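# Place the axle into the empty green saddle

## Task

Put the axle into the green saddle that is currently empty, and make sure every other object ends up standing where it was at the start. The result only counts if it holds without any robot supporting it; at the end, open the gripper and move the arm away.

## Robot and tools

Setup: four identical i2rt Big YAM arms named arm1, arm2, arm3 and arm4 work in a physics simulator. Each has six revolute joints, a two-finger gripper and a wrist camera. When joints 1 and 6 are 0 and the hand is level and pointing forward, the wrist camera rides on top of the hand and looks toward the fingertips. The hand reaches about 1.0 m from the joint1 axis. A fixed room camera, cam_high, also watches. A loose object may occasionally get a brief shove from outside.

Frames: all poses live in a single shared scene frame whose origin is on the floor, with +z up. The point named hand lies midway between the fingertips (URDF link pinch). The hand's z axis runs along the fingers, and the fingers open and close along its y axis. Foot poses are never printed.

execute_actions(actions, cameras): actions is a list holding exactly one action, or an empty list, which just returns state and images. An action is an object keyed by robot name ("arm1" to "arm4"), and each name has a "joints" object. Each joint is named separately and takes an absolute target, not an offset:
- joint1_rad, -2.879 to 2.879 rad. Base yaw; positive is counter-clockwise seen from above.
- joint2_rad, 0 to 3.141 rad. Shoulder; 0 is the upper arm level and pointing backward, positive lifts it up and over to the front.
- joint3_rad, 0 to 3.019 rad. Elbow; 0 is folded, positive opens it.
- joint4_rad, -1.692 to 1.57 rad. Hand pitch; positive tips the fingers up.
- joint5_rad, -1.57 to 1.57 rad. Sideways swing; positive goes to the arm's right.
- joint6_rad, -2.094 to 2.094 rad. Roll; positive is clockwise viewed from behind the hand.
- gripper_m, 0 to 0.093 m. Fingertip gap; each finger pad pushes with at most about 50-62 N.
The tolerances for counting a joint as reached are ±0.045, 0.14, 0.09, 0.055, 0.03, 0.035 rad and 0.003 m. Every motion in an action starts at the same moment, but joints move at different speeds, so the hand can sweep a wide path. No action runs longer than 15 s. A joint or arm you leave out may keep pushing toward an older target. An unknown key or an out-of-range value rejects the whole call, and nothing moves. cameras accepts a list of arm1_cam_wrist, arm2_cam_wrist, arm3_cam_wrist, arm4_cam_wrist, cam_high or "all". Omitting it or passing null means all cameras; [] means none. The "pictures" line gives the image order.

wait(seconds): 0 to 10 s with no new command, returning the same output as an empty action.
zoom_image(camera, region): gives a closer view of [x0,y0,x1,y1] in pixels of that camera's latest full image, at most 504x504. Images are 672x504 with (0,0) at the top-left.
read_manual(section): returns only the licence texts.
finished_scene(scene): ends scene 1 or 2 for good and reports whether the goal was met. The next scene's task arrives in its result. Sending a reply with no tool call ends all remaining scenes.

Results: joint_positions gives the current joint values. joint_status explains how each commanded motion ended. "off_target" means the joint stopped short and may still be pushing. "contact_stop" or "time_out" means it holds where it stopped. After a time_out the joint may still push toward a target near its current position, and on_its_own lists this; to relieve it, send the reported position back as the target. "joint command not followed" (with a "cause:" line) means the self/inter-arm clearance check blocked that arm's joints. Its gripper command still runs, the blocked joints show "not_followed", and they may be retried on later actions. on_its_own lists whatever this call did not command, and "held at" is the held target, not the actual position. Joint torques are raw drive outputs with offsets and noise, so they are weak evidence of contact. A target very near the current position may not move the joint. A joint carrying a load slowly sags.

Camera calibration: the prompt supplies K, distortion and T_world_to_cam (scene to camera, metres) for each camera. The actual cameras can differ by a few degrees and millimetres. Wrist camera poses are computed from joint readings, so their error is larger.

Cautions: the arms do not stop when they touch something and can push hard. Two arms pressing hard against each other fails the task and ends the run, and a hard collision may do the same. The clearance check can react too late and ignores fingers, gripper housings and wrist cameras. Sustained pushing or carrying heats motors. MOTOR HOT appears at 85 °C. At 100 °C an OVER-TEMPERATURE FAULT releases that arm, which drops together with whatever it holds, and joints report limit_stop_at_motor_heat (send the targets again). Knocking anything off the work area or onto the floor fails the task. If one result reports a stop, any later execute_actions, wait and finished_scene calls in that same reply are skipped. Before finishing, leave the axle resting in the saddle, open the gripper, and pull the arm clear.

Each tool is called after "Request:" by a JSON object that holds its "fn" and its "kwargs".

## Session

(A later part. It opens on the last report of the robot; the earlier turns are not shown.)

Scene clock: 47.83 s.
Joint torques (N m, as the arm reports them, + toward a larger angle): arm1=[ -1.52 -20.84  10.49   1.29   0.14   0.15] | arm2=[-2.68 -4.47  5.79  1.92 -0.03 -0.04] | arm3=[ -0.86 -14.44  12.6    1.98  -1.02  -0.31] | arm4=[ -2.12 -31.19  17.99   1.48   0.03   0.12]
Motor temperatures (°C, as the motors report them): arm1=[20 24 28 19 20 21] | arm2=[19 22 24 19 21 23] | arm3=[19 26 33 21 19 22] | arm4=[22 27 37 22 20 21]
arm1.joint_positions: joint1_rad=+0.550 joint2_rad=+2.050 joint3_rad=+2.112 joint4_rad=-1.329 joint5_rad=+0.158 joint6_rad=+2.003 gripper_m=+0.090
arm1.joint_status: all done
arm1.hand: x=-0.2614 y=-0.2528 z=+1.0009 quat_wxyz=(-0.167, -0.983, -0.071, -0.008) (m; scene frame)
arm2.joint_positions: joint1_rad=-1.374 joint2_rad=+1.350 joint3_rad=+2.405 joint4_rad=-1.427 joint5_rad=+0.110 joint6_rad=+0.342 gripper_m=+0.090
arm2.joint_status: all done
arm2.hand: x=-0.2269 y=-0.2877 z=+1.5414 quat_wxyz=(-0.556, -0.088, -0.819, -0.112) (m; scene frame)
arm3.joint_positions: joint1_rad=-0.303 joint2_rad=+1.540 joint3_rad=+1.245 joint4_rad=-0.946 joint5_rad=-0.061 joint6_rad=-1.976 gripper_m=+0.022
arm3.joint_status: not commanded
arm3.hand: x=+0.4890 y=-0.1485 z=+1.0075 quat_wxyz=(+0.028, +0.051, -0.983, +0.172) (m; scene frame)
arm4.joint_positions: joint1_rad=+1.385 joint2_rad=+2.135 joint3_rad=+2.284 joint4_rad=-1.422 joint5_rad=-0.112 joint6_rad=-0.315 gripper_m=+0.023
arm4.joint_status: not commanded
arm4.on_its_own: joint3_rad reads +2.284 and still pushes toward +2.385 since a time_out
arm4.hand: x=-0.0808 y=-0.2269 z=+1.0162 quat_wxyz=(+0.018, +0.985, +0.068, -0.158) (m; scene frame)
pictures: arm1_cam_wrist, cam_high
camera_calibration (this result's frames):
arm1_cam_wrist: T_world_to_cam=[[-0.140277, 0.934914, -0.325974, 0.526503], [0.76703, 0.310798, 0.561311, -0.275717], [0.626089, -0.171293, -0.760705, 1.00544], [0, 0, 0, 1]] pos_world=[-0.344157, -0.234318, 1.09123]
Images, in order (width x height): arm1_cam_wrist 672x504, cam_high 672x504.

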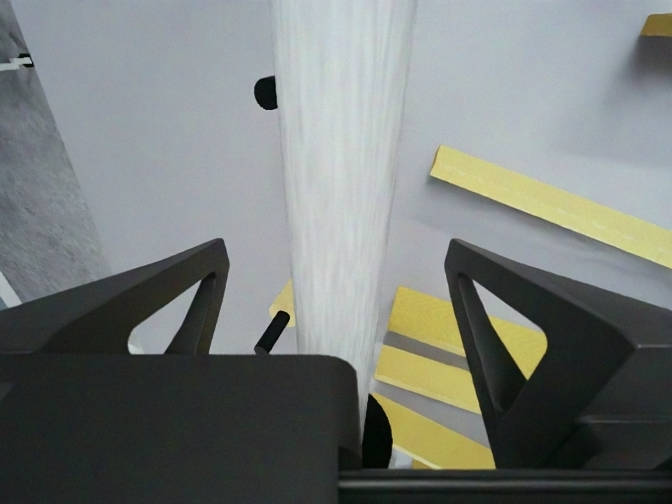

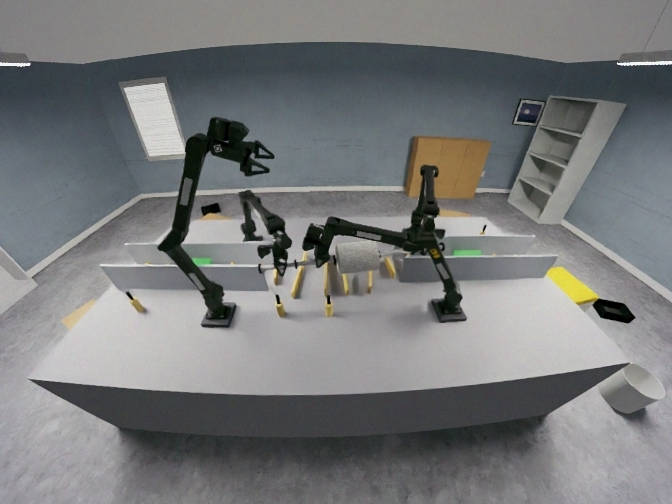

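Request:
{"fn": "execute_actions", "kwargs": {"actions": [{"arm1": {"joints": {"gripper_m": 0.0}}}], "cameras": []}}

Scene clock: 48.67 s.
Joint torques (N m, as the arm reports them, + toward a larger angle): arm1=[ -2.3  -19.94  10.6    0.93   0.06   0.04] | arm2=[-2.71 -4.44  5.72  1.87 -0.02 -0.04] | arm3=[ -0.97 -14.53  12.57   1.98  -1.02  -0.31] | arm4=[ -1.55 -31.13  17.99   1.45  -0.01   0.11]
Motor temperatures (°C, as the motors report them): arm1=[20 24 28 19 20 21] | arm2=[19 22 24 19 21 23] | arm3=[19 26 33 21 19 22] | arm4=[22 27 37 22 20 21]
arm1.joint_positions: joint1_rad=+0.550 joint2_rad=+2.050 joint3_rad=+2.112 joint4_rad=-1.328 joint5_rad=+0.158 joint6_rad=+2.011 gripper_m=+0.022
arm1.joint_status: gripper_m off_target (ended at +0.022, target +0.000)
arm1.hand: x=-0.2612 y=-0.2531 z=+1.0010 quat_wxyz=(-0.168, -0.983, -0.067, -0.009) (m; scene frame)
arm2.joint_positions: joint1_rad=-1.374 joint2_rad=+1.350 joint3_rad=+2.405 joint4_rad=-1.427 joint5_rad=+0.110 joint6_rad=+0.342 gripper_m=+0.090
arm2.joint_status: not commanded
arm2.hand: x=-0.2269 y=-0.2877 z=+1.5414 quat_wxyz=(-0.556, -0.088, -0.819, -0.112) (m; scene frame)
arm3.joint_positions: joint1_rad=-0.303 joint2_rad=+1.540 joint3_rad=+1.245 joint4_rad=-0.946 joint5_rad=-0.061 joint6_rad=-1.976 gripper_m=+0.022
arm3.joint_status: not commanded
arm3.hand: x=+0.4890 y=-0.1485 z=+1.0075 quat_wxyz=(+0.028, +0.051, -0.983, +0.172) (m; scene frame)
arm4.joint_positions: joint1_rad=+1.385 joint2_rad=+2.135 joint3_rad=+2.284 joint4_rad=-1.422 joint5_rad=-0.112 joint6_rad=-0.315 gripper_m=+0.023
arm4.joint_status: not commanded
arm4.on_its_own: joint3_rad reads +2.284 and still pushes toward +2.385 since a time_out
arm4.hand: x=-0.0808 y=-0.2270 z=+1.0162 quat_wxyz=(+0.018, +0.985, +0.068, -0.158) (m; scene frame)
pictures: none
No camera images: the call's "cameras" was empty. Leave "cameras" out to get every camera's image.

Request:
{"fn": "execute_actions", "kwargs": {"actions": [{"arm4": {"joints": {"gripper_m": 0.09, "joint2_rad": 1.97}}, "arm1": {"joints": {"joint2_rad": 1.975, "joint3_rad": 2.18}}, "arm3": {"joints": {"joint2_rad": 1.49, "joint3_rad": 1.32}}}], "cameras": ["arm4_cam_wrist", "cam_high"]}}

Scene clock: 51.57 s.
Joint torques (N m, as the arm reports them, + toward a larger angle): arm1=[ -0.99 -23.67  14.81   1.36   0.16  -0.02] | arm2=[-2.51 -4.38  5.75  1.98 -0.04 -0.03] | arm3=[ -0.9  -15.36  13.68   1.95  -1.01  -0.31] | arm4=[ -1.76 -21.19  10.1    1.96   0.07   0.1 ]
Motor temperatures (°C, as the motors report them): arm1=[20 25 28 19 20 21] | arm2=[19 22 24 19 21 23] | arm3=[19 26 34 21 19 22] | arm4=[22 28 37 22 20 21]
arm1.joint_positions: joint1_rad=+0.550 joint2_rad=+2.047 joint3_rad=+2.112 joint4_rad=-1.328 joint5_rad=+0.156 joint6_rad=+2.012 gripper_m=+0.022
arm1.joint_status: all done
arm1.hand: x=-0.2613 y=-0.2528 z=+1.0033 quat_wxyz=(-0.169, -0.983, -0.067, -0.011) (m; scene frame)
arm2.joint_positions: joint1_rad=-1.374 joint2_rad=+1.350 joint3_rad=+2.405 joint4_rad=-1.427 joint5_rad=+0.110 joint6_rad=+0.342 gripper_m=+0.090
arm2.joint_status: not commanded
arm2.hand: x=-0.2269 y=-0.2877 z=+1.5414 quat_wxyz=(-0.556, -0.088, -0.819, -0.112) (m; scene frame)
arm3.joint_positions: joint1_rad=-0.303 joint2_rad=+1.536 joint3_rad=+1.245 joint4_rad=-0.946 joint5_rad=-0.061 joint6_rad=-1.976 gripper_m=+0.022
arm3.joint_status: all done
arm3.hand: x=+0.4889 y=-0.1483 z=+1.0094 quat_wxyz=(+0.029, +0.051, -0.983, +0.174) (m; scene frame)
arm4.joint_positions: joint1_rad=+1.385 joint2_rad=+1.959 joint3_rad=+2.376 joint4_rad=-1.422 joint5_rad=-0.112 joint6_rad=-0.315 gripper_m=+0.090
arm4.joint_status: all done
arm4.on_its_own: joint3_rad moved +0.092 to your old target +2.385
arm4.hand: x=-0.0584 y=-0.2309 z=+1.1822 quat_wxyz=(-0.016, +0.956, +0.073, -0.284) (m; scene frame)
pictures: arm4_cam_wrist, cam_high
camera_calibration (this result's frames):
arm4_cam_wrist: T_world_to_cam=[[-0.133692, 0.987665, 0.0815086, 0.124645], [0.989955, 0.129279, 0.0572317, 0.0226225], [0.0459884, 0.0883413, -0.995028, 1.32721], [0, 0, 0, 1]] pos_world=[-0.0667675, -0.243279, 1.30916]
Images, in order (width x height): arm4_cam_wrist 672x504, cam_high 672x504.

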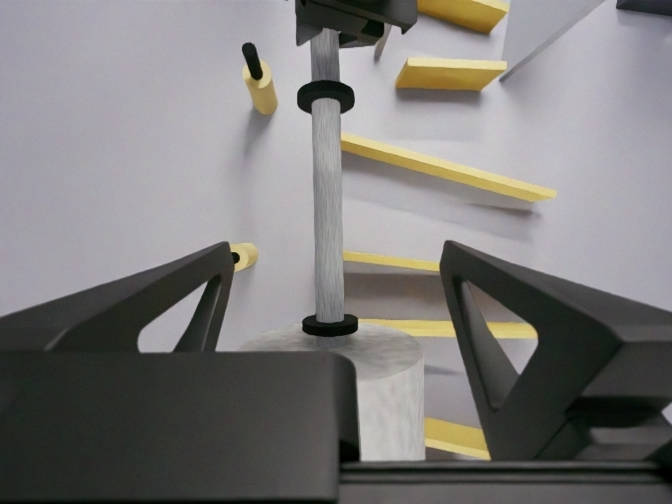

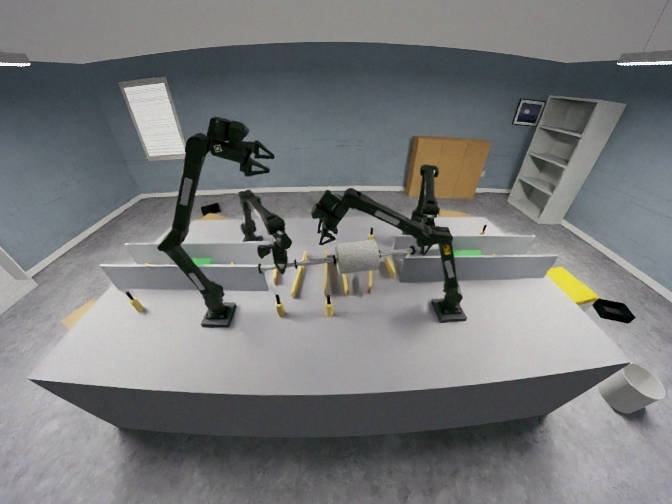

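Request:
{"fn": "execute_actions", "kwargs": {"actions": [{"arm1": {"joints": {"joint1_rad": 0.252, "joint2_rad": 1.45, "joint3_rad": 1.405, "joint4_rad": -1.125, "joint5_rad": 0.148, "joint6_rad": 1.99}}, "arm3": {"joints": {"joint1_rad": -0.597, "joint2_rad": 1.985, "joint3_rad": 2.03, "joint4_rad": -1.145, "joint5_rad": -0.09, "joint6_rad": -2.02}}, "arm4": {"joints": {"joint1_rad": 1.95}}, "arm2": {"joints": {"joint2_rad": 1.55}}}], "cameras": ["arm2_cam_wrist", "cam_high"]}}

Scene clock: 56.53 s.
Joint torques (N m, as the arm reports them, + toward a larger angle): arm1=[ -0.64 -13.78  10.79   1.7    0.76   0.2 ] | arm2=[-2.71 -9.72  7.09  1.81 -0.02 -0.03] | arm3=[  0.61 -22.72  15.38   1.45  -0.36   0.13] | arm4=[  0.   -21.12  10.23   1.97   0.     0.12]
Motor temperatures (°C, as the motors report them): arm1=[20 26 29 19 20 21] | arm2=[19 23 25 19 21 23] | arm3=[19 26 35 21 19 22] | arm4=[22 27 36 22 20 21]
arm1.joint_positions: joint1_rad=+0.250 joint2_rad=+1.477 joint3_rad=+1.387 joint4_rad=-1.143 joint5_rad=+0.131 joint6_rad=+1.959 gripper_m=+0.022
arm1.joint_status: all done
arm1.hand: x=-0.5099 y=-0.1501 z=+1.0234 quat_wxyz=(-0.177, -0.983, +0.054, +0.003) (m; scene frame)
arm2.joint_positions: joint1_rad=-1.374 joint2_rad=+1.538 joint3_rad=+2.402 joint4_rad=-1.427 joint5_rad=+0.110 joint6_rad=+0.342 gripper_m=+0.090
arm2.joint_status: all done
arm2.hand: x=-0.1182 y=-0.2643 z=+1.4549 quat_wxyz=(-0.479, -0.087, -0.869, -0.088) (m; scene frame)
arm3.joint_positions: joint1_rad=-0.608 joint2_rad=+2.031 joint3_rad=+1.936 joint4_rad=-1.150 joint5_rad=-0.087 joint6_rad=-2.031 gripper_m=+0.022
arm3.joint_status: joint3_rad time_out (moved +0.690 of +0.785); the others done
arm3.on_its_own: joint3_rad reads +1.936 and still pushes toward +2.030 since a time_out
arm3.hand: x=+0.2412 y=-0.2348 z=+1.0108 quat_wxyz=(+0.044, -0.070, -0.982, +0.168) (m; scene frame)
arm4.joint_positions: joint1_rad=+1.942 joint2_rad=+1.959 joint3_rad=+2.376 joint4_rad=-1.422 joint5_rad=-0.111 joint6_rad=-0.315 gripper_m=+0.090
arm4.joint_status: all done
arm4.hand: x=-0.0153 y=-0.6177 z=+1.1833 quat_wxyz=(+0.061, +0.899, +0.333, -0.278) (m; scene frame)
pictures: arm2_cam_wrist, cam_high
camera_calibration (this result's frames):
arm2_cam_wrist: T_world_to_cam=[[-0.0580486, -0.9704, -0.234422, 0.0804996], [-0.919836, 0.143249, -0.365213, 0.469839], [0.387984, 0.19443, -0.900925, 1.53267], [0, 0, 0, 1]] pos_world=[-0.157803, -0.287184, 1.57128]
Images, in order (width x height): arm2_cam_wrist 672x504, cam_high 672x504.

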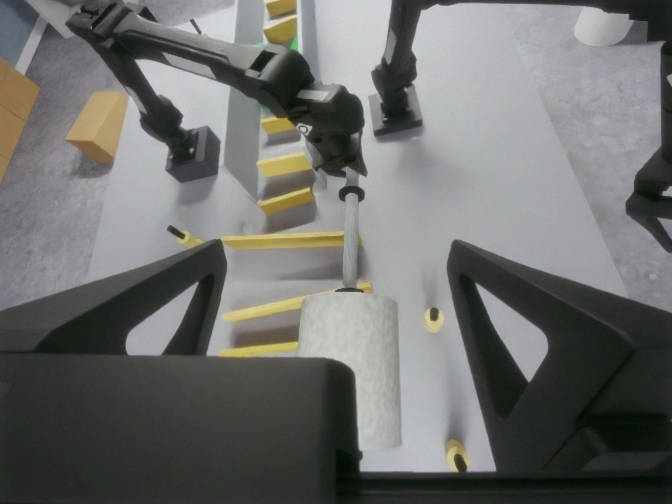

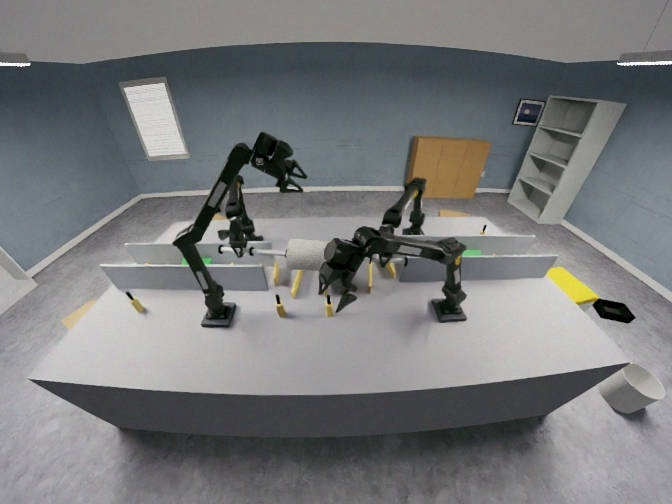

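Request:
{"fn": "zoom_image", "kwargs": {"camera": "arm2_cam_wrist", "region": [200, 120, 480, 370]}}

Region (200, 120, 480, 370) of arm2_cam_wrist's 672x504 image, scaled by 1.800, with more detail than that image has; it fills the top 450 rows of this view, and the rest is white.

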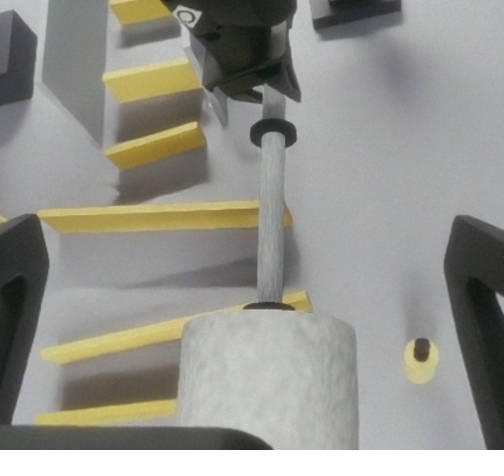

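Request:
{"fn": "execute_actions", "kwargs": {"actions": [{"arm2": {"joints": {"joint1_rad": -1.347, "joint2_rad": 2.128, "joint3_rad": 2.3, "joint4_rad": -1.368, "joint6_rad": 0.29}}, "arm4": {"joints": {"joint1_rad": 2.3, "joint2_rad": 1.5, "joint3_rad": 1.9}}}], "cameras": ["arm2_cam_wrist", "cam_high"]}}

Scene clock: 59.63 s.
Joint torques (N m, as the arm reports them, + toward a larger angle): arm1=[ -1.23 -14.73  11.44   1.53   0.72   0.2 ] | arm2=[ -0.19 -22.22   9.65   1.84   0.05  -0.15] | arm3=[  0.49 -24.51  14.76   1.71  -0.6    0.08] | arm4=[ -1.24 -13.33   9.33   2.04   0.03   0.13]
Motor temperatures (°C, as the motors report them): arm1=[20 25 29 19 20 21] | arm2=[19 23 25 19 21 23] | arm3=[19 27 37 21 19 22] | arm4=[22 27 35 22 20 21]
arm1.joint_positions: joint1_rad=+0.253 joint2_rad=+1.488 joint3_rad=+1.376 joint4_rad=-1.143 joint5_rad=+0.133 joint6_rad=+1.968 gripper_m=+0.022
arm1.joint_status: not commanded
arm1.hand: x=-0.5093 y=-0.1483 z=+1.0133 quat_wxyz=(-0.168, -0.984, +0.057, +0.007) (m; scene frame)
arm2.joint_positions: joint1_rad=-1.358 joint2_rad=+2.114 joint3_rad=+2.276 joint4_rad=-1.378 joint5_rad=+0.110 joint6_rad=+0.296 gripper_m=+0.090
arm2.joint_status: all done
arm2.hand: x=+0.0826 y=-0.2077 z=+1.0367 quat_wxyz=(-0.186, -0.046, -0.981, +0.003) (m; scene frame)
arm3.joint_positions: joint1_rad=-0.605 joint2_rad=+2.053 joint3_rad=+1.944 joint4_rad=-1.157 joint5_rad=-0.082 joint6_rad=-2.027 gripper_m=+0.023
arm3.joint_status: not commanded
arm3.hand: x=+0.2415 y=-0.2369 z=+0.9991 quat_wxyz=(+0.040, -0.071, -0.984, +0.159) (m; scene frame)
arm4.joint_positions: joint1_rad=+2.302 joint2_rad=+1.495 joint3_rad=+1.903 joint4_rad=-1.421 joint5_rad=-0.112 joint6_rad=-0.315 gripper_m=+0.090
arm4.joint_status: all done
arm4.hand: x=+0.2475 y=-0.7207 z=+1.2376 quat_wxyz=(+0.109, +0.825, +0.489, -0.259) (m; scene frame)
pictures: arm2_cam_wrist, cam_high
camera_calibration (this result's frames):
arm2_cam_wrist: T_world_to_cam=[[-0.0838293, -0.99637, -0.0147888, -0.181826], [-0.967843, 0.0778789, 0.239197, -0.142531], [-0.237177, 0.034365, -0.970859, 1.15781], [0, 0, 0, 1]] pos_world=[0.121414, -0.209854, 1.15547]
Images, in order (width x height): arm2_cam_wrist 672x504, cam_high 672x504.

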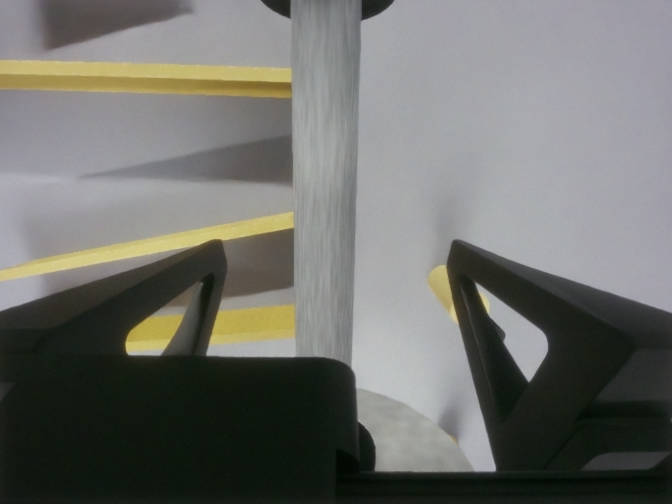

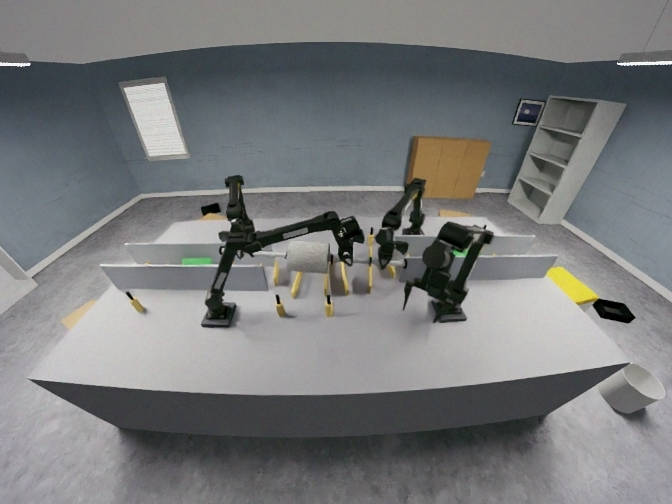

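Request:
{"fn": "zoom_image", "kwargs": {"camera": "cam_high", "region": [250, 190, 420, 300]}}

Region (250, 190, 420, 300) of cam_high's 672x504 image, scaled by 2.965, with more detail than that image has; it fills the top 326 rows of this view, and the rest is white.

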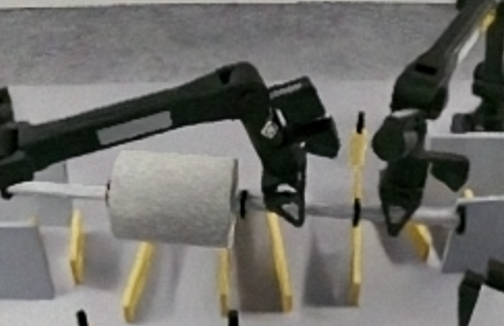

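Request:
{"fn": "execute_actions", "kwargs": {"actions": [{"arm2": {"joints": {"joint1_rad": -1.338, "joint2_rad": 2.168, "gripper_m": 0.05}}}], "cameras": ["arm2_cam_wrist"]}}

Scene clock: 60.93 s.
Joint torques (N m, as the arm reports them, + toward a larger angle): arm1=[ -1.42 -15.12  11.64   1.25   0.68   0.17] | arm2=[ -0.5  -22.55   9.36   1.78   0.05  -0.15] | arm3=[  0.38 -24.62  14.71   1.7   -0.59   0.09] | arm4=[ -1.08 -13.76   9.24   1.91  -0.01   0.14]
Motor temperatures (°C, as the motors report them): arm1=[20 25 29 19 20 21] | arm2=[19 23 26 19 21 23] | arm3=[19 27 37 21 19 22] | arm4=[22 27 34 22 20 21]
arm1.joint_positions: joint1_rad=+0.253 joint2_rad=+1.488 joint3_rad=+1.376 joint4_rad=-1.143 joint5_rad=+0.133 joint6_rad=+1.968 gripper_m=+0.022
arm1.joint_status: not commanded
arm1.hand: x=-0.5093 y=-0.1483 z=+1.0133 quat_wxyz=(-0.168, -0.984, +0.057, +0.007) (m; scene frame)
arm2.joint_positions: joint1_rad=-1.349 joint2_rad=+2.150 joint3_rad=+2.276 joint4_rad=-1.378 joint5_rad=+0.110 joint6_rad=+0.296 gripper_m=+0.050
arm2.joint_status: all done
arm2.hand: x=+0.0852 y=-0.2002 z=+1.0107 quat_wxyz=(-0.169, -0.041, -0.985, +0.007) (m; scene frame)
arm3.joint_positions: joint1_rad=-0.605 joint2_rad=+2.053 joint3_rad=+1.944 joint4_rad=-1.157 joint5_rad=-0.082 joint6_rad=-2.027 gripper_m=+0.023
arm3.joint_status: not commanded
arm3.hand: x=+0.2415 y=-0.2369 z=+0.9991 quat_wxyz=(+0.040, -0.071, -0.984, +0.159) (m; scene frame)
arm4.joint_positions: joint1_rad=+2.302 joint2_rad=+1.495 joint3_rad=+1.903 joint4_rad=-1.421 joint5_rad=-0.112 joint6_rad=-0.315 gripper_m=+0.090
arm4.joint_status: not commanded
arm4.hand: x=+0.2475 y=-0.7207 z=+1.2376 quat_wxyz=(+0.109, +0.825, +0.489, -0.259) (m; scene frame)
pictures: arm2_cam_wrist
camera_calibration (this result's frames):
arm2_cam_wrist: T_world_to_cam=[[-0.0751949, -0.997162, -0.0038042, -0.186582], [-0.959495, 0.0713146, 0.272552, -0.170091], [-0.271507, 0.0241446, -0.962134, 1.12504], [0, 0, 0, 1]] pos_world=[0.128225, -0.201086, 1.12809]
Images, in order (width x height): arm2_cam_wrist 672x504.

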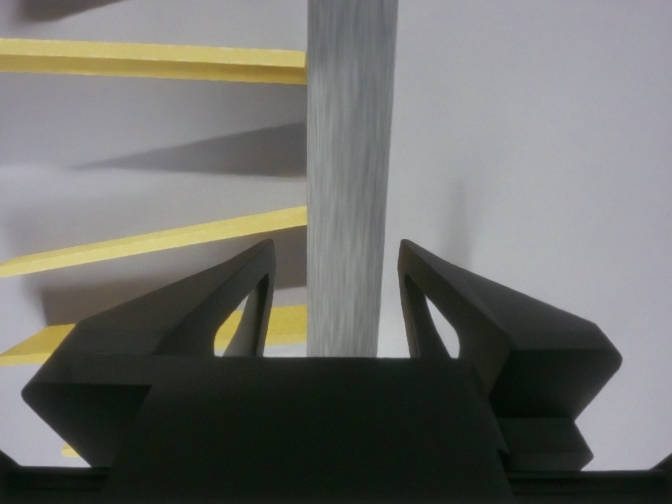

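Request:
{"fn": "execute_actions", "kwargs": {"actions": [{"arm2": {"joints": {"gripper_m": 0.0}}}], "cameras": []}}

Scene clock: 61.60 s.
Joint torques (N m, as the arm reports them, + toward a larger angle): arm1=[ -2.26 -15.02  11.34   1.48   0.8    0.21] | arm2=[ -0.53 -21.95   9.41   1.75  -0.33  -0.21] | arm3=[  0.38 -24.76  14.74   1.82  -0.56   0.08] | arm4=[ -1.06 -13.85   9.34   1.95   0.     0.12]
Motor temperatures (°C, as the motors report them): arm1=[20 25 29 19 20 21] | arm2=[19 23 26 19 21 23] | arm3=[19 27 37 21 19 22] | arm4=[22 27 34 22 20 21]
arm1.joint_positions: joint1_rad=+0.253 joint2_rad=+1.488 joint3_rad=+1.376 joint4_rad=-1.143 joint5_rad=+0.131 joint6_rad=+1.968 gripper_m=+0.022
arm1.joint_status: not commanded
arm1.hand: x=-0.5090 y=-0.1483 z=+1.0133 quat_wxyz=(-0.168, -0.984, +0.057, +0.006) (m; scene frame)
arm2.joint_positions: joint1_rad=-1.350 joint2_rad=+2.150 joint3_rad=+2.276 joint4_rad=-1.378 joint5_rad=+0.119 joint6_rad=+0.303 gripper_m=+0.024
arm2.joint_status: gripper_m off_target (ended at +0.024, target +0.000)
arm2.hand: x=+0.0855 y=-0.2020 z=+1.0109 quat_wxyz=(-0.170, -0.045, -0.984, +0.011) (m; scene frame)
arm3.joint_positions: joint1_rad=-0.604 joint2_rad=+2.053 joint3_rad=+1.944 joint4_rad=-1.158 joint5_rad=-0.082 joint6_rad=-2.027 gripper_m=+0.023
arm3.joint_status: not commanded
arm3.hand: x=+0.2419 y=-0.2369 z=+0.9993 quat_wxyz=(+0.040, -0.071, -0.984, +0.159) (m; scene frame)
arm4.joint_positions: joint1_rad=+2.302 joint2_rad=+1.495 joint3_rad=+1.903 joint4_rad=-1.421 joint5_rad=-0.112 joint6_rad=-0.315 gripper_m=+0.090
arm4.joint_status: not commanded
arm4.hand: x=+0.2475 y=-0.7207 z=+1.2376 quat_wxyz=(+0.109, +0.825, +0.489, -0.259) (m; scene frame)
pictures: none
No camera images: the call's "cameras" was empty. Leave "cameras" out to get every camera's image.

Request:
{"fn": "execute_actions", "kwargs": {"actions": [{"arm3": {"joints": {"gripper_m": 0.09, "joint2_rad": 1.86, "joint3_rad": 1.95}}, "arm2": {"joints": {"joint2_rad": 2.09, "joint3_rad": 2.34}}}], "cameras": ["arm3_cam_wrist", "cam_high"]}}

Scene clock: 63.30 s.
Joint torques (N m, as the arm reports them, + toward a larger angle): arm1=[ -1.13 -14.42  11.3    1.47   0.69   0.19] | arm2=[ -0.53 -29.33  12.02   1.78  -0.12  -0.2 ] | arm3=[  0.33 -17.5    9.85   2.11  -0.31   0.09] | arm4=[ -0.94 -13.55   9.33   1.93   0.03   0.11]
Motor temperatures (°C, as the motors report them): arm1=[20 25 29 19 20 21] | arm2=[19 24 27 19 21 23] | arm3=[19 27 37 21 19 22] | arm4=[22 26 34 22 20 21]
arm1.joint_positions: joint1_rad=+0.253 joint2_rad=+1.487 joint3_rad=+1.376 joint4_rad=-1.143 joint5_rad=+0.133 joint6_rad=+1.966 gripper_m=+0.022
arm1.joint_status: not commanded
arm1.hand: x=-0.5093 y=-0.1483 z=+1.0135 quat_wxyz=(-0.168, -0.984, +0.056, +0.007) (m; scene frame)
arm2.joint_positions: joint1_rad=-1.350 joint2_rad=+2.152 joint3_rad=+2.276 joint4_rad=-1.378 joint5_rad=+0.115 joint6_rad=+0.303 gripper_m=+0.024
arm2.joint_status: all done
arm2.hand: x=+0.0856 y=-0.2012 z=+1.0094 quat_wxyz=(-0.169, -0.045, -0.985, +0.009) (m; scene frame)
arm3.joint_positions: joint1_rad=-0.604 joint2_rad=+1.863 joint3_rad=+1.933 joint4_rad=-1.158 joint5_rad=-0.088 joint6_rad=-2.027 gripper_m=+0.090
arm3.joint_status: all done
arm3.hand: x=+0.2537 y=-0.2194 z=+1.1232 quat_wxyz=(+0.083, -0.066, -0.966, +0.235) (m; scene frame)
arm4.joint_positions: joint1_rad=+2.302 joint2_rad=+1.495 joint3_rad=+1.903 joint4_rad=-1.421 joint5_rad=-0.112 joint6_rad=-0.315 gripper_m=+0.090
arm4.joint_status: not commanded
arm4.hand: x=+0.2475 y=-0.7207 z=+1.2376 quat_wxyz=(+0.109, +0.825, +0.489, -0.259) (m; scene frame)
pictures: arm3_cam_wrist, cam_high
camera_calibration (this result's frames):
arm3_cam_wrist: T_world_to_cam=[[-0.0998046, -0.87193, 0.47935, -0.701432], [-0.697531, 0.404866, 0.591213, -0.39173], [-0.70957, -0.275356, -0.648606, 0.970635], [0, 0, 0, 1]] pos_world=[0.345483, -0.185732, 1.19739]
Images, in order (width x height): arm3_cam_wrist 672x504, cam_high 672x504.

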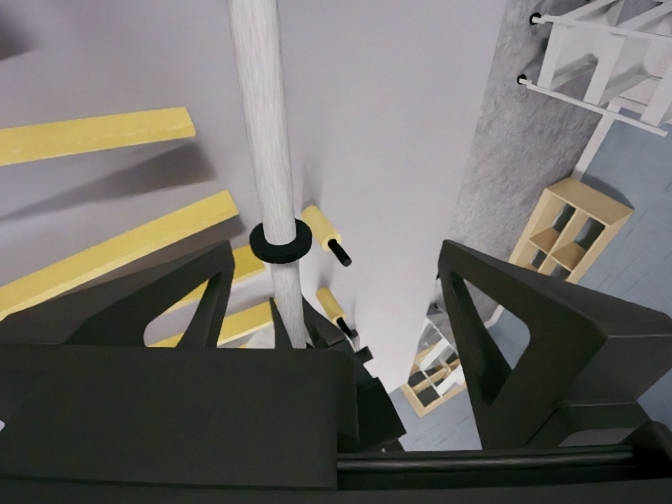

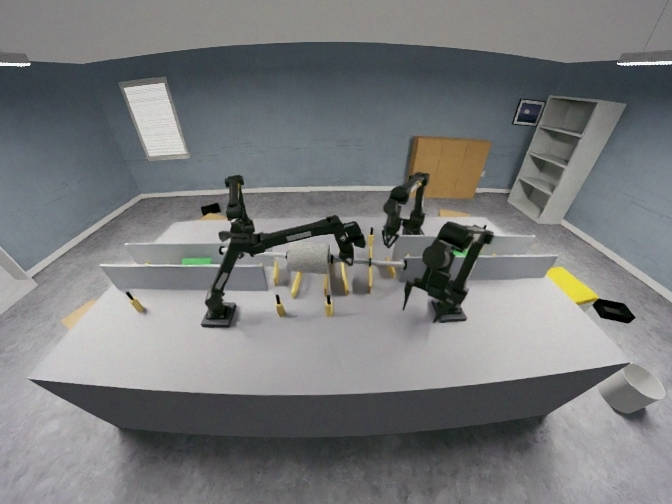

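Request:
{"fn": "execute_actions", "kwargs": {"actions": [{"arm1": {"joints": {"joint1_rad": -0.425, "joint2_rad": 1.283, "joint3_rad": 1.235, "joint5_rad": -0.105, "joint6_rad": 1.285}}, "arm2": {"joints": {"joint1_rad": -1.018, "joint2_rad": 1.49, "joint3_rad": 1.45, "joint4_rad": -1.165, "joint5_rad": 0.205, "joint6_rad": 0.59}}, "arm3": {"joints": {"joint1_rad": -0.2, "joint2_rad": 1.3}}}], "cameras": ["arm1_cam_wrist", "cam_high"]}}

Scene clock: 66.97 s.
Joint torques (N m, as the arm reports them, + toward a larger angle): arm1=[ -1.47 -12.72  11.71   1.31  -0.86   0.05] | arm2=[ -2.93 -17.33  10.31   2.58   0.54  -0.17] | arm3=[-1.28 -7.43  8.67  2.84 -0.01  0.12] | arm4=[ -0.93 -13.51   9.29   1.96   0.     0.1 ]
Motor temperatures (°C, as the motors report them): arm1=[20 25 29 19 20 22] | arm2=[19 25 28 19 21 23] | arm3=[19 27 36 21 19 22] | arm4=[22 26 33 22 20 21]
arm1.joint_positions: joint1_rad=-0.419 joint2_rad=+1.315 joint3_rad=+1.205 joint4_rad=-1.138 joint5_rad=-0.083 joint6_rad=+1.281 gripper_m=+0.022
arm1.joint_status: all done
arm1.hand: x=-0.7896 y=-0.0749 z=+1.0135 quat_wxyz=(-0.162, -0.986, +0.033, +0.012) (m; scene frame)
arm2.joint_positions: joint1_rad=-1.004 joint2_rad=+1.530 joint3_rad=+1.411 joint4_rad=-1.198 joint5_rad=+0.195 joint6_rad=+0.597 gripper_m=+0.024
arm2.joint_status: all done
arm2.hand: x=-0.1916 y=-0.0996 z=+1.0160 quat_wxyz=(-0.160, -0.023, -0.987, +0.007) (m; scene frame)
arm3.joint_positions: joint1_rad=-0.188 joint2_rad=+1.302 joint3_rad=+1.935 joint4_rad=-1.158 joint5_rad=-0.093 joint6_rad=-2.026 gripper_m=+0.090
arm3.joint_status: all done
arm3.hand: x=+0.5542 y=-0.1407 z=+1.4566 quat_wxyz=(+0.121, +0.133, -0.852, +0.492) (m; scene frame)
arm4.joint_positions: joint1_rad=+2.302 joint2_rad=+1.495 joint3_rad=+1.903 joint4_rad=-1.421 joint5_rad=-0.112 joint6_rad=-0.315 gripper_m=+0.090
arm4.joint_status: not commanded
arm4.hand: x=+0.2475 y=-0.7207 z=+1.2376 quat_wxyz=(+0.109, +0.825, +0.489, -0.259) (m; scene frame)
pictures: arm1_cam_wrist, cam_high
camera_calibration (this result's frames):
arm1_cam_wrist: T_world_to_cam=[[0.0577091, 0.946716, -0.316859, 0.438231], [0.817418, 0.137405, 0.559418, 0.0958376], [0.573147, -0.291289, -0.765933, 1.33078], [0, 0, 0, 1]] pos_world=[-0.86636, -0.0404076, 1.10453]
Images, in order (width x height): arm1_cam_wrist 672x504, cam_high 672x504.

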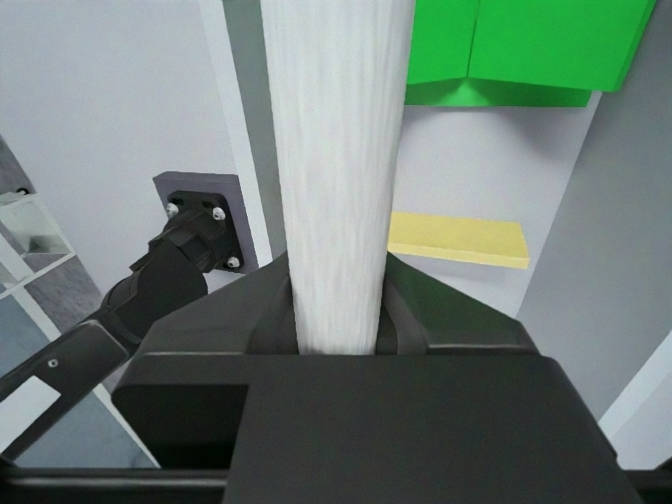

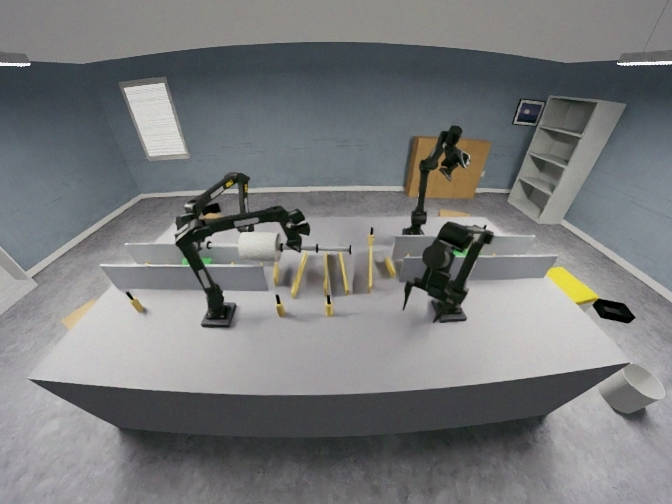

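Request:
{"fn": "zoom_image", "kwargs": {"camera": "arm1_cam_wrist", "region": [380, 0, 672, 290]}}

Region (380, 0, 672, 290) of arm1_cam_wrist's 672x504 image, scaled by 1.726, with more detail than that image has; it fills the top 501 rows of this view, and the rest is white.

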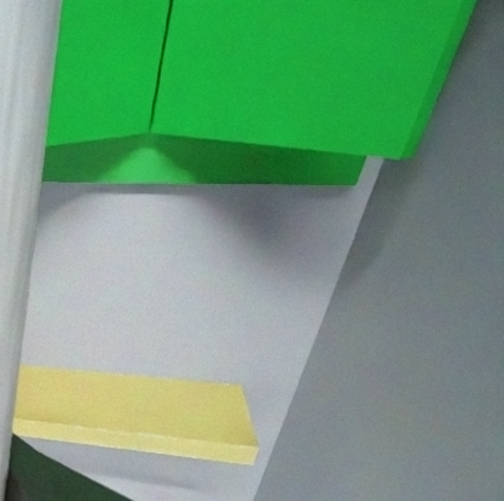

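Request:
{"fn": "execute_actions", "kwargs": {"actions": [{"arm1": {"joints": {"joint1_rad": -1.0, "joint2_rad": 1.7, "joint3_rad": 1.795, "joint4_rad": -1.275, "joint5_rad": -0.22, "joint6_rad": 0.705}}, "arm2": {"joints": {"joint1_rad": -0.243, "joint2_rad": 1.112, "joint3_rad": 1.147, "joint4_rad": -1.46, "joint5_rad": 0.348, "joint6_rad": 1.338}}}], "cameras": ["arm1_cam_wrist", "arm2_cam_wrist", "cam_high"]}}

Scene clock: 71.73 s.
Joint torques (N m, as the arm reports them, + toward a larger angle): arm1=[ -0.53 -18.04  17.13   1.07  -0.35  -0.15] | arm2=[-0.19 -8.59 10.06  0.89  0.61 -0.24] | arm3=[-1.4  -7.57  8.67  2.92 -0.01  0.13] | arm4=[ -0.86 -13.36   9.25   1.98   0.02   0.13]
Motor temperatures (°C, as the motors report them): arm1=[20 25 31 19 20 22] | arm2=[19 25 29 19 21 23] | arm3=[19 26 34 21 19 22] | arm4=[22 25 32 22 20 21]
arm1.joint_positions: joint1_rad=-1.005 joint2_rad=+1.734 joint3_rad=+1.698 joint4_rad=-1.285 joint5_rad=-0.213 joint6_rad=+0.721 gripper_m=+0.022
arm1.joint_status: joint3_rad time_out (moved +0.494 of +0.590); the others done
arm1.on_its_own: joint3_rad reads +1.698 and still pushes toward +1.795 since a time_out
arm1.hand: x=-1.1031 y=-0.0225 z=+1.0187 quat_wxyz=(-0.157, -0.986, +0.038, +0.031) (m; scene frame)
arm2.joint_positions: joint1_rad=-0.259 joint2_rad=+1.143 joint3_rad=+1.108 joint4_rad=-1.462 joint5_rad=+0.340 joint6_rad=+1.352 gripper_m=+0.024
arm2.joint_status: all done
arm2.hand: x=-0.5051 y=-0.0506 z=+1.0381 quat_wxyz=(-0.175, -0.022, -0.984, +0.000) (m; scene frame)
arm3.joint_positions: joint1_rad=-0.188 joint2_rad=+1.302 joint3_rad=+1.935 joint4_rad=-1.158 joint5_rad=-0.093 joint6_rad=-2.026 gripper_m=+0.090
arm3.joint_status: not commanded
arm3.hand: x=+0.5542 y=-0.1407 z=+1.4566 quat_wxyz=(+0.121, +0.133, -0.852, +0.492) (m; scene frame)
arm4.joint_positions: joint1_rad=+2.302 joint2_rad=+1.495 joint3_rad=+1.903 joint4_rad=-1.421 joint5_rad=-0.112 joint6_rad=-0.315 gripper_m=+0.090
arm4.joint_status: not commanded
arm4.hand: x=+0.2475 y=-0.7207 z=+1.2376 quat_wxyz=(+0.109, +0.825, +0.489, -0.259) (m; scene frame)
pictures: arm1_cam_wrist, arm2_cam_wrist, cam_high
camera_calibration (this result's frames):
arm1_cam_wrist: T_world_to_cam=[[0.0634408, 0.949201, -0.30821, 0.405884], [0.838801, 0.116616, 0.531802, 0.393214], [0.540729, -0.292264, -0.788792, 1.51718], [0, 0, 0, 1]] pos_world=[-1.17596, 0.0122983, 1.11273]
arm2_cam_wrist: T_world_to_cam=[[-0.0344002, -0.999338, -0.0118556, -0.0528526], [-0.964777, 0.03011, 0.261341, -0.747704], [-0.260811, 0.0204282, -0.965174, 0.995854], [0, 0, 0, 1]] pos_world=[-0.463456, -0.0506478, 1.15595]
Images, in order (width x height): arm1_cam_wrist 672x504, arm2_cam_wrist 672x504, cam_high 672x504.

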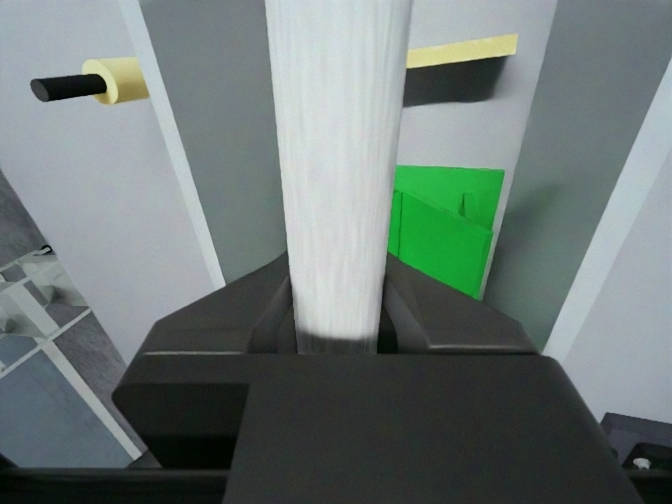

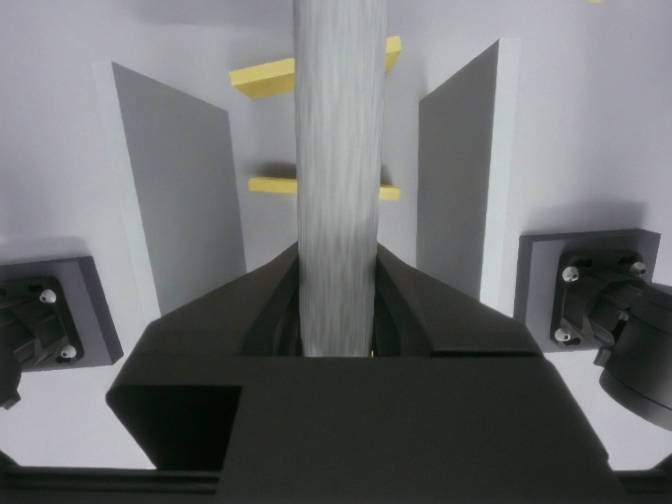

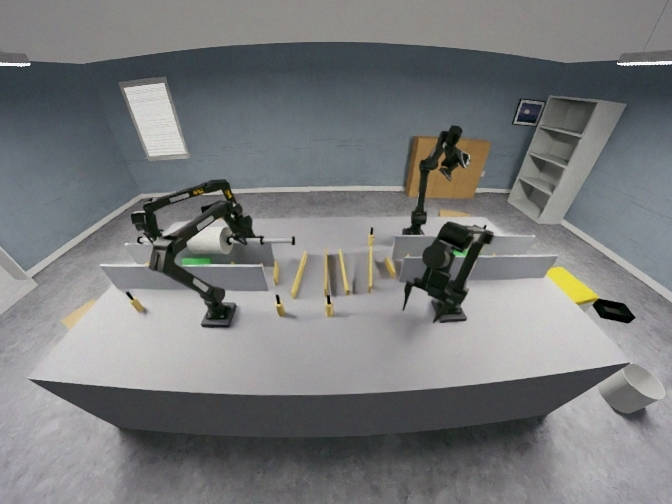

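Request:
{"fn": "execute_actions", "kwargs": {"actions": []}}

Scene clock: 72.37 s.
Joint torques (N m, as the arm reports them, + toward a larger angle): arm1=[ -0.72 -18.1   17.03   1.07  -0.26  -0.18] | arm2=[ 0.16 -8.8  10.18  0.9   0.61 -0.26] | arm3=[-1.29 -7.64  8.69  2.86  0.    0.13] | arm4=[ -0.88 -13.52   9.22   1.96   0.01   0.12]
Motor temperatures (°C, as the motors report them): arm1=[20 25 31 19 20 22] | arm2=[19 25 29 19 21 23] | arm3=[19 26 34 21 19 22] | arm4=[22 25 32 22 20 21]
arm1.joint_positions: joint1_rad=-1.005 joint2_rad=+1.734 joint3_rad=+1.698 joint4_rad=-1.285 joint5_rad=-0.213 joint6_rad=+0.721 gripper_m=+0.022
arm1.joint_status: joint3_rad time_out (moved +0.494 of +0.590); the others done
arm1.on_its_own: joint3_rad reads +1.698 and still pushes toward +1.795 since a time_out
arm1.hand: x=-1.1031 y=-0.0225 z=+1.0187 quat_wxyz=(-0.157, -0.986, +0.038, +0.031) (m; scene frame)
arm2.joint_positions: joint1_rad=-0.259 joint2_rad=+1.143 joint3_rad=+1.108 joint4_rad=-1.462 joint5_rad=+0.340 joint6_rad=+1.352 gripper_m=+0.024
arm2.joint_status: all done
arm2.hand: x=-0.5051 y=-0.0506 z=+1.0381 quat_wxyz=(-0.175, -0.022, -0.984, +0.000) (m; scene frame)
arm3.joint_positions: joint1_rad=-0.188 joint2_rad=+1.302 joint3_rad=+1.935 joint4_rad=-1.158 joint5_rad=-0.093 joint6_rad=-2.026 gripper_m=+0.090
arm3.joint_status: not commanded
arm3.hand: x=+0.5542 y=-0.1407 z=+1.4566 quat_wxyz=(+0.121, +0.133, -0.852, +0.492) (m; scene frame)
arm4.joint_positions: joint1_rad=+2.302 joint2_rad=+1.495 joint3_rad=+1.903 joint4_rad=-1.421 joint5_rad=-0.112 joint6_rad=-0.315 gripper_m=+0.090
arm4.joint_status: not commanded
arm4.hand: x=+0.2475 y=-0.7207 z=+1.2376 quat_wxyz=(+0.109, +0.825, +0.489, -0.259) (m; scene frame)
pictures: arm1_cam_wrist, arm2_cam_wrist, arm3_cam_wrist, arm4_cam_wrist, cam_high
camera_calibration (this result's frames):
arm1_cam_wrist: T_world_to_cam=[[0.0634408, 0.949201, -0.30821, 0.405884], [0.838801, 0.116616, 0.531802, 0.393214], [0.540729, -0.292264, -0.788792, 1.51718], [0, 0, 0, 1]] pos_world=[-1.17596, 0.0122983, 1.11273]
arm2_cam_wrist: T_world_to_cam=[[-0.0344002, -0.999338, -0.0118556, -0.0528526], [-0.964777, 0.03011, 0.261341, -0.747704], [-0.260811, 0.0204282, -0.965174, 0.995854], [0, 0, 0, 1]] pos_world=[-0.463456, -0.0506478, 1.15595]
arm3_cam_wrist: T_world_to_cam=[[0.334051, -0.468171, 0.818062, -1.43961], [-0.73679, 0.411587, 0.536412, -0.308541], [-0.587836, -0.781928, -0.207453, 0.640451], [0, 0, 0, 1]] pos_world=[0.630051, -0.0462032, 1.47606]
arm4_cam_wrist: T_world_to_cam=[[-0.865434, 0.494297, 0.081819, 0.469983], [0.499441, 0.864088, 0.0625354, 0.424301], [-0.0397877, 0.094984, -0.994683, 1.43714], [0, 0, 0, 1]] pos_world=[0.252007, -0.73545, 1.36451]
Images, in order (width x height): arm1_cam_wrist 672x504, arm2_cam_wrist 672x504, arm3_cam_wrist 672x504, arm4_cam_wrist 672x504, cam_high 672x504.

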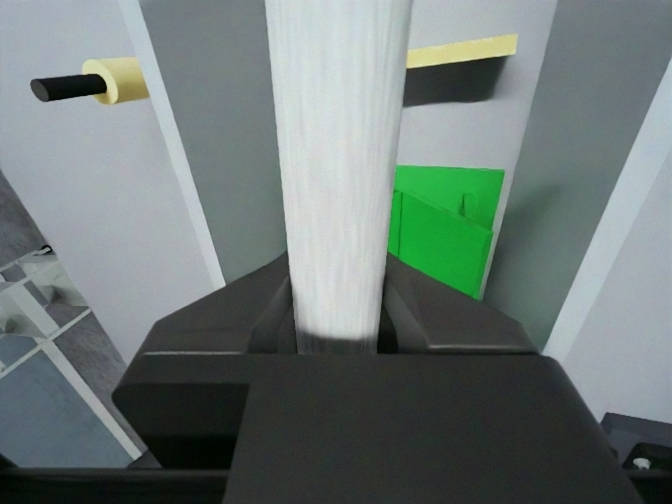

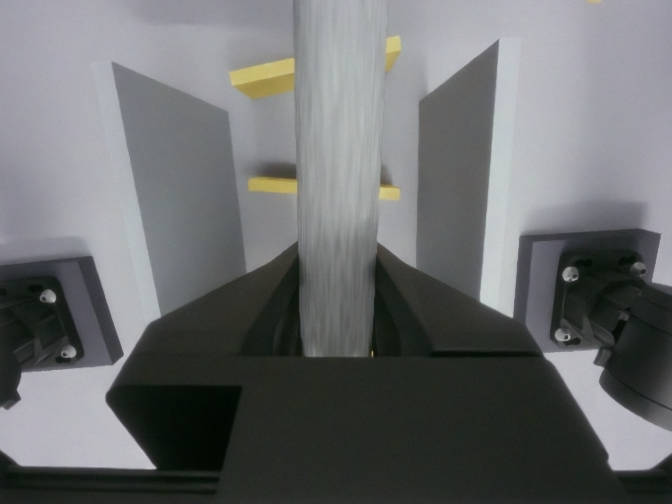

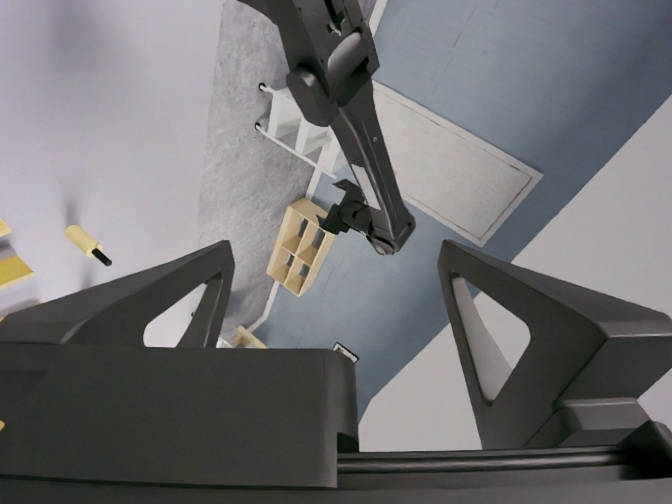

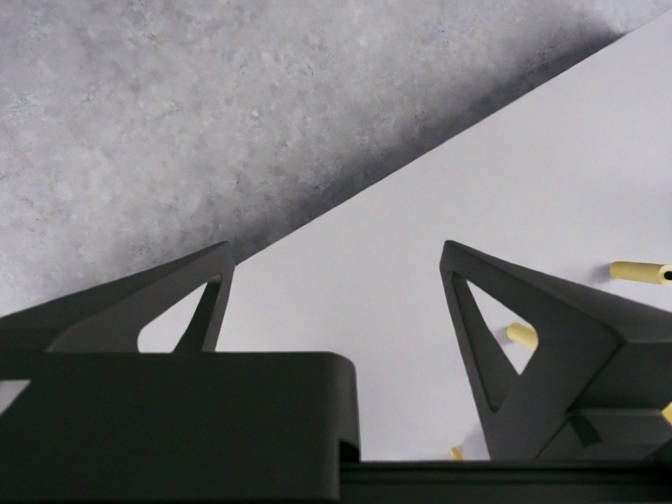

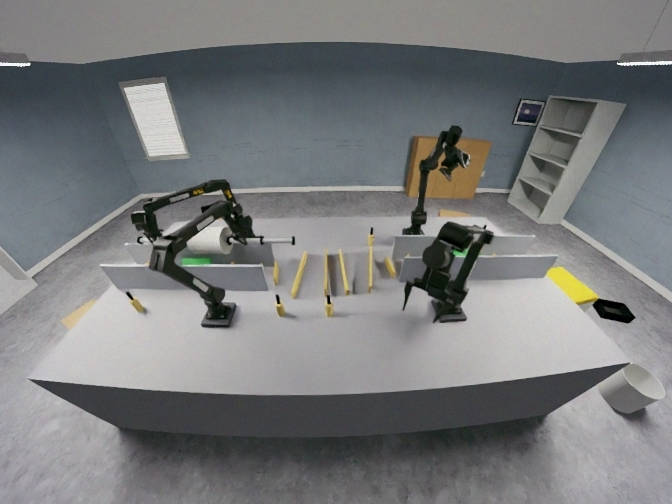

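Request:
{"fn": "zoom_image", "kwargs": {"camera": "arm1_cam_wrist", "region": [336, 0, 672, 360]}}

Request:
{"fn": "zoom_image", "kwargs": {"camera": "cam_high", "region": [80, 170, 320, 340]}}

Region (336, 0, 672, 360) of arm1_cam_wrist's 672x504 image, scaled by 1.400, with more detail than that image has; it fills the left 470 columns of this view, and the rest is white.

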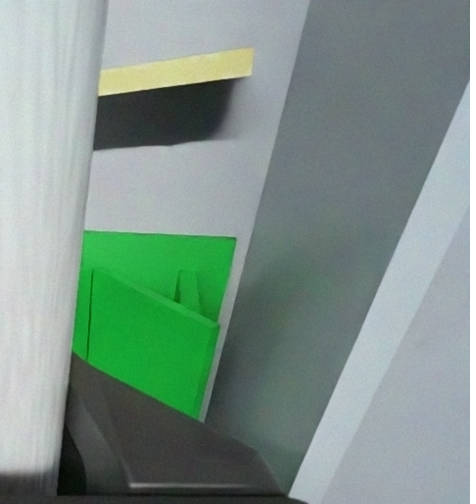

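Region (80, 170, 320, 340) of cam_high's 672x504 image, scaled by 2.100, with more detail than that image has; it fills the top 357 rows of this view, and the rest is white.

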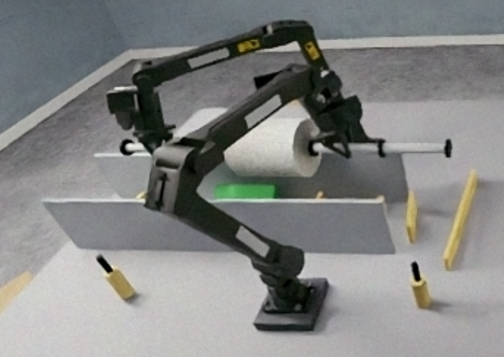

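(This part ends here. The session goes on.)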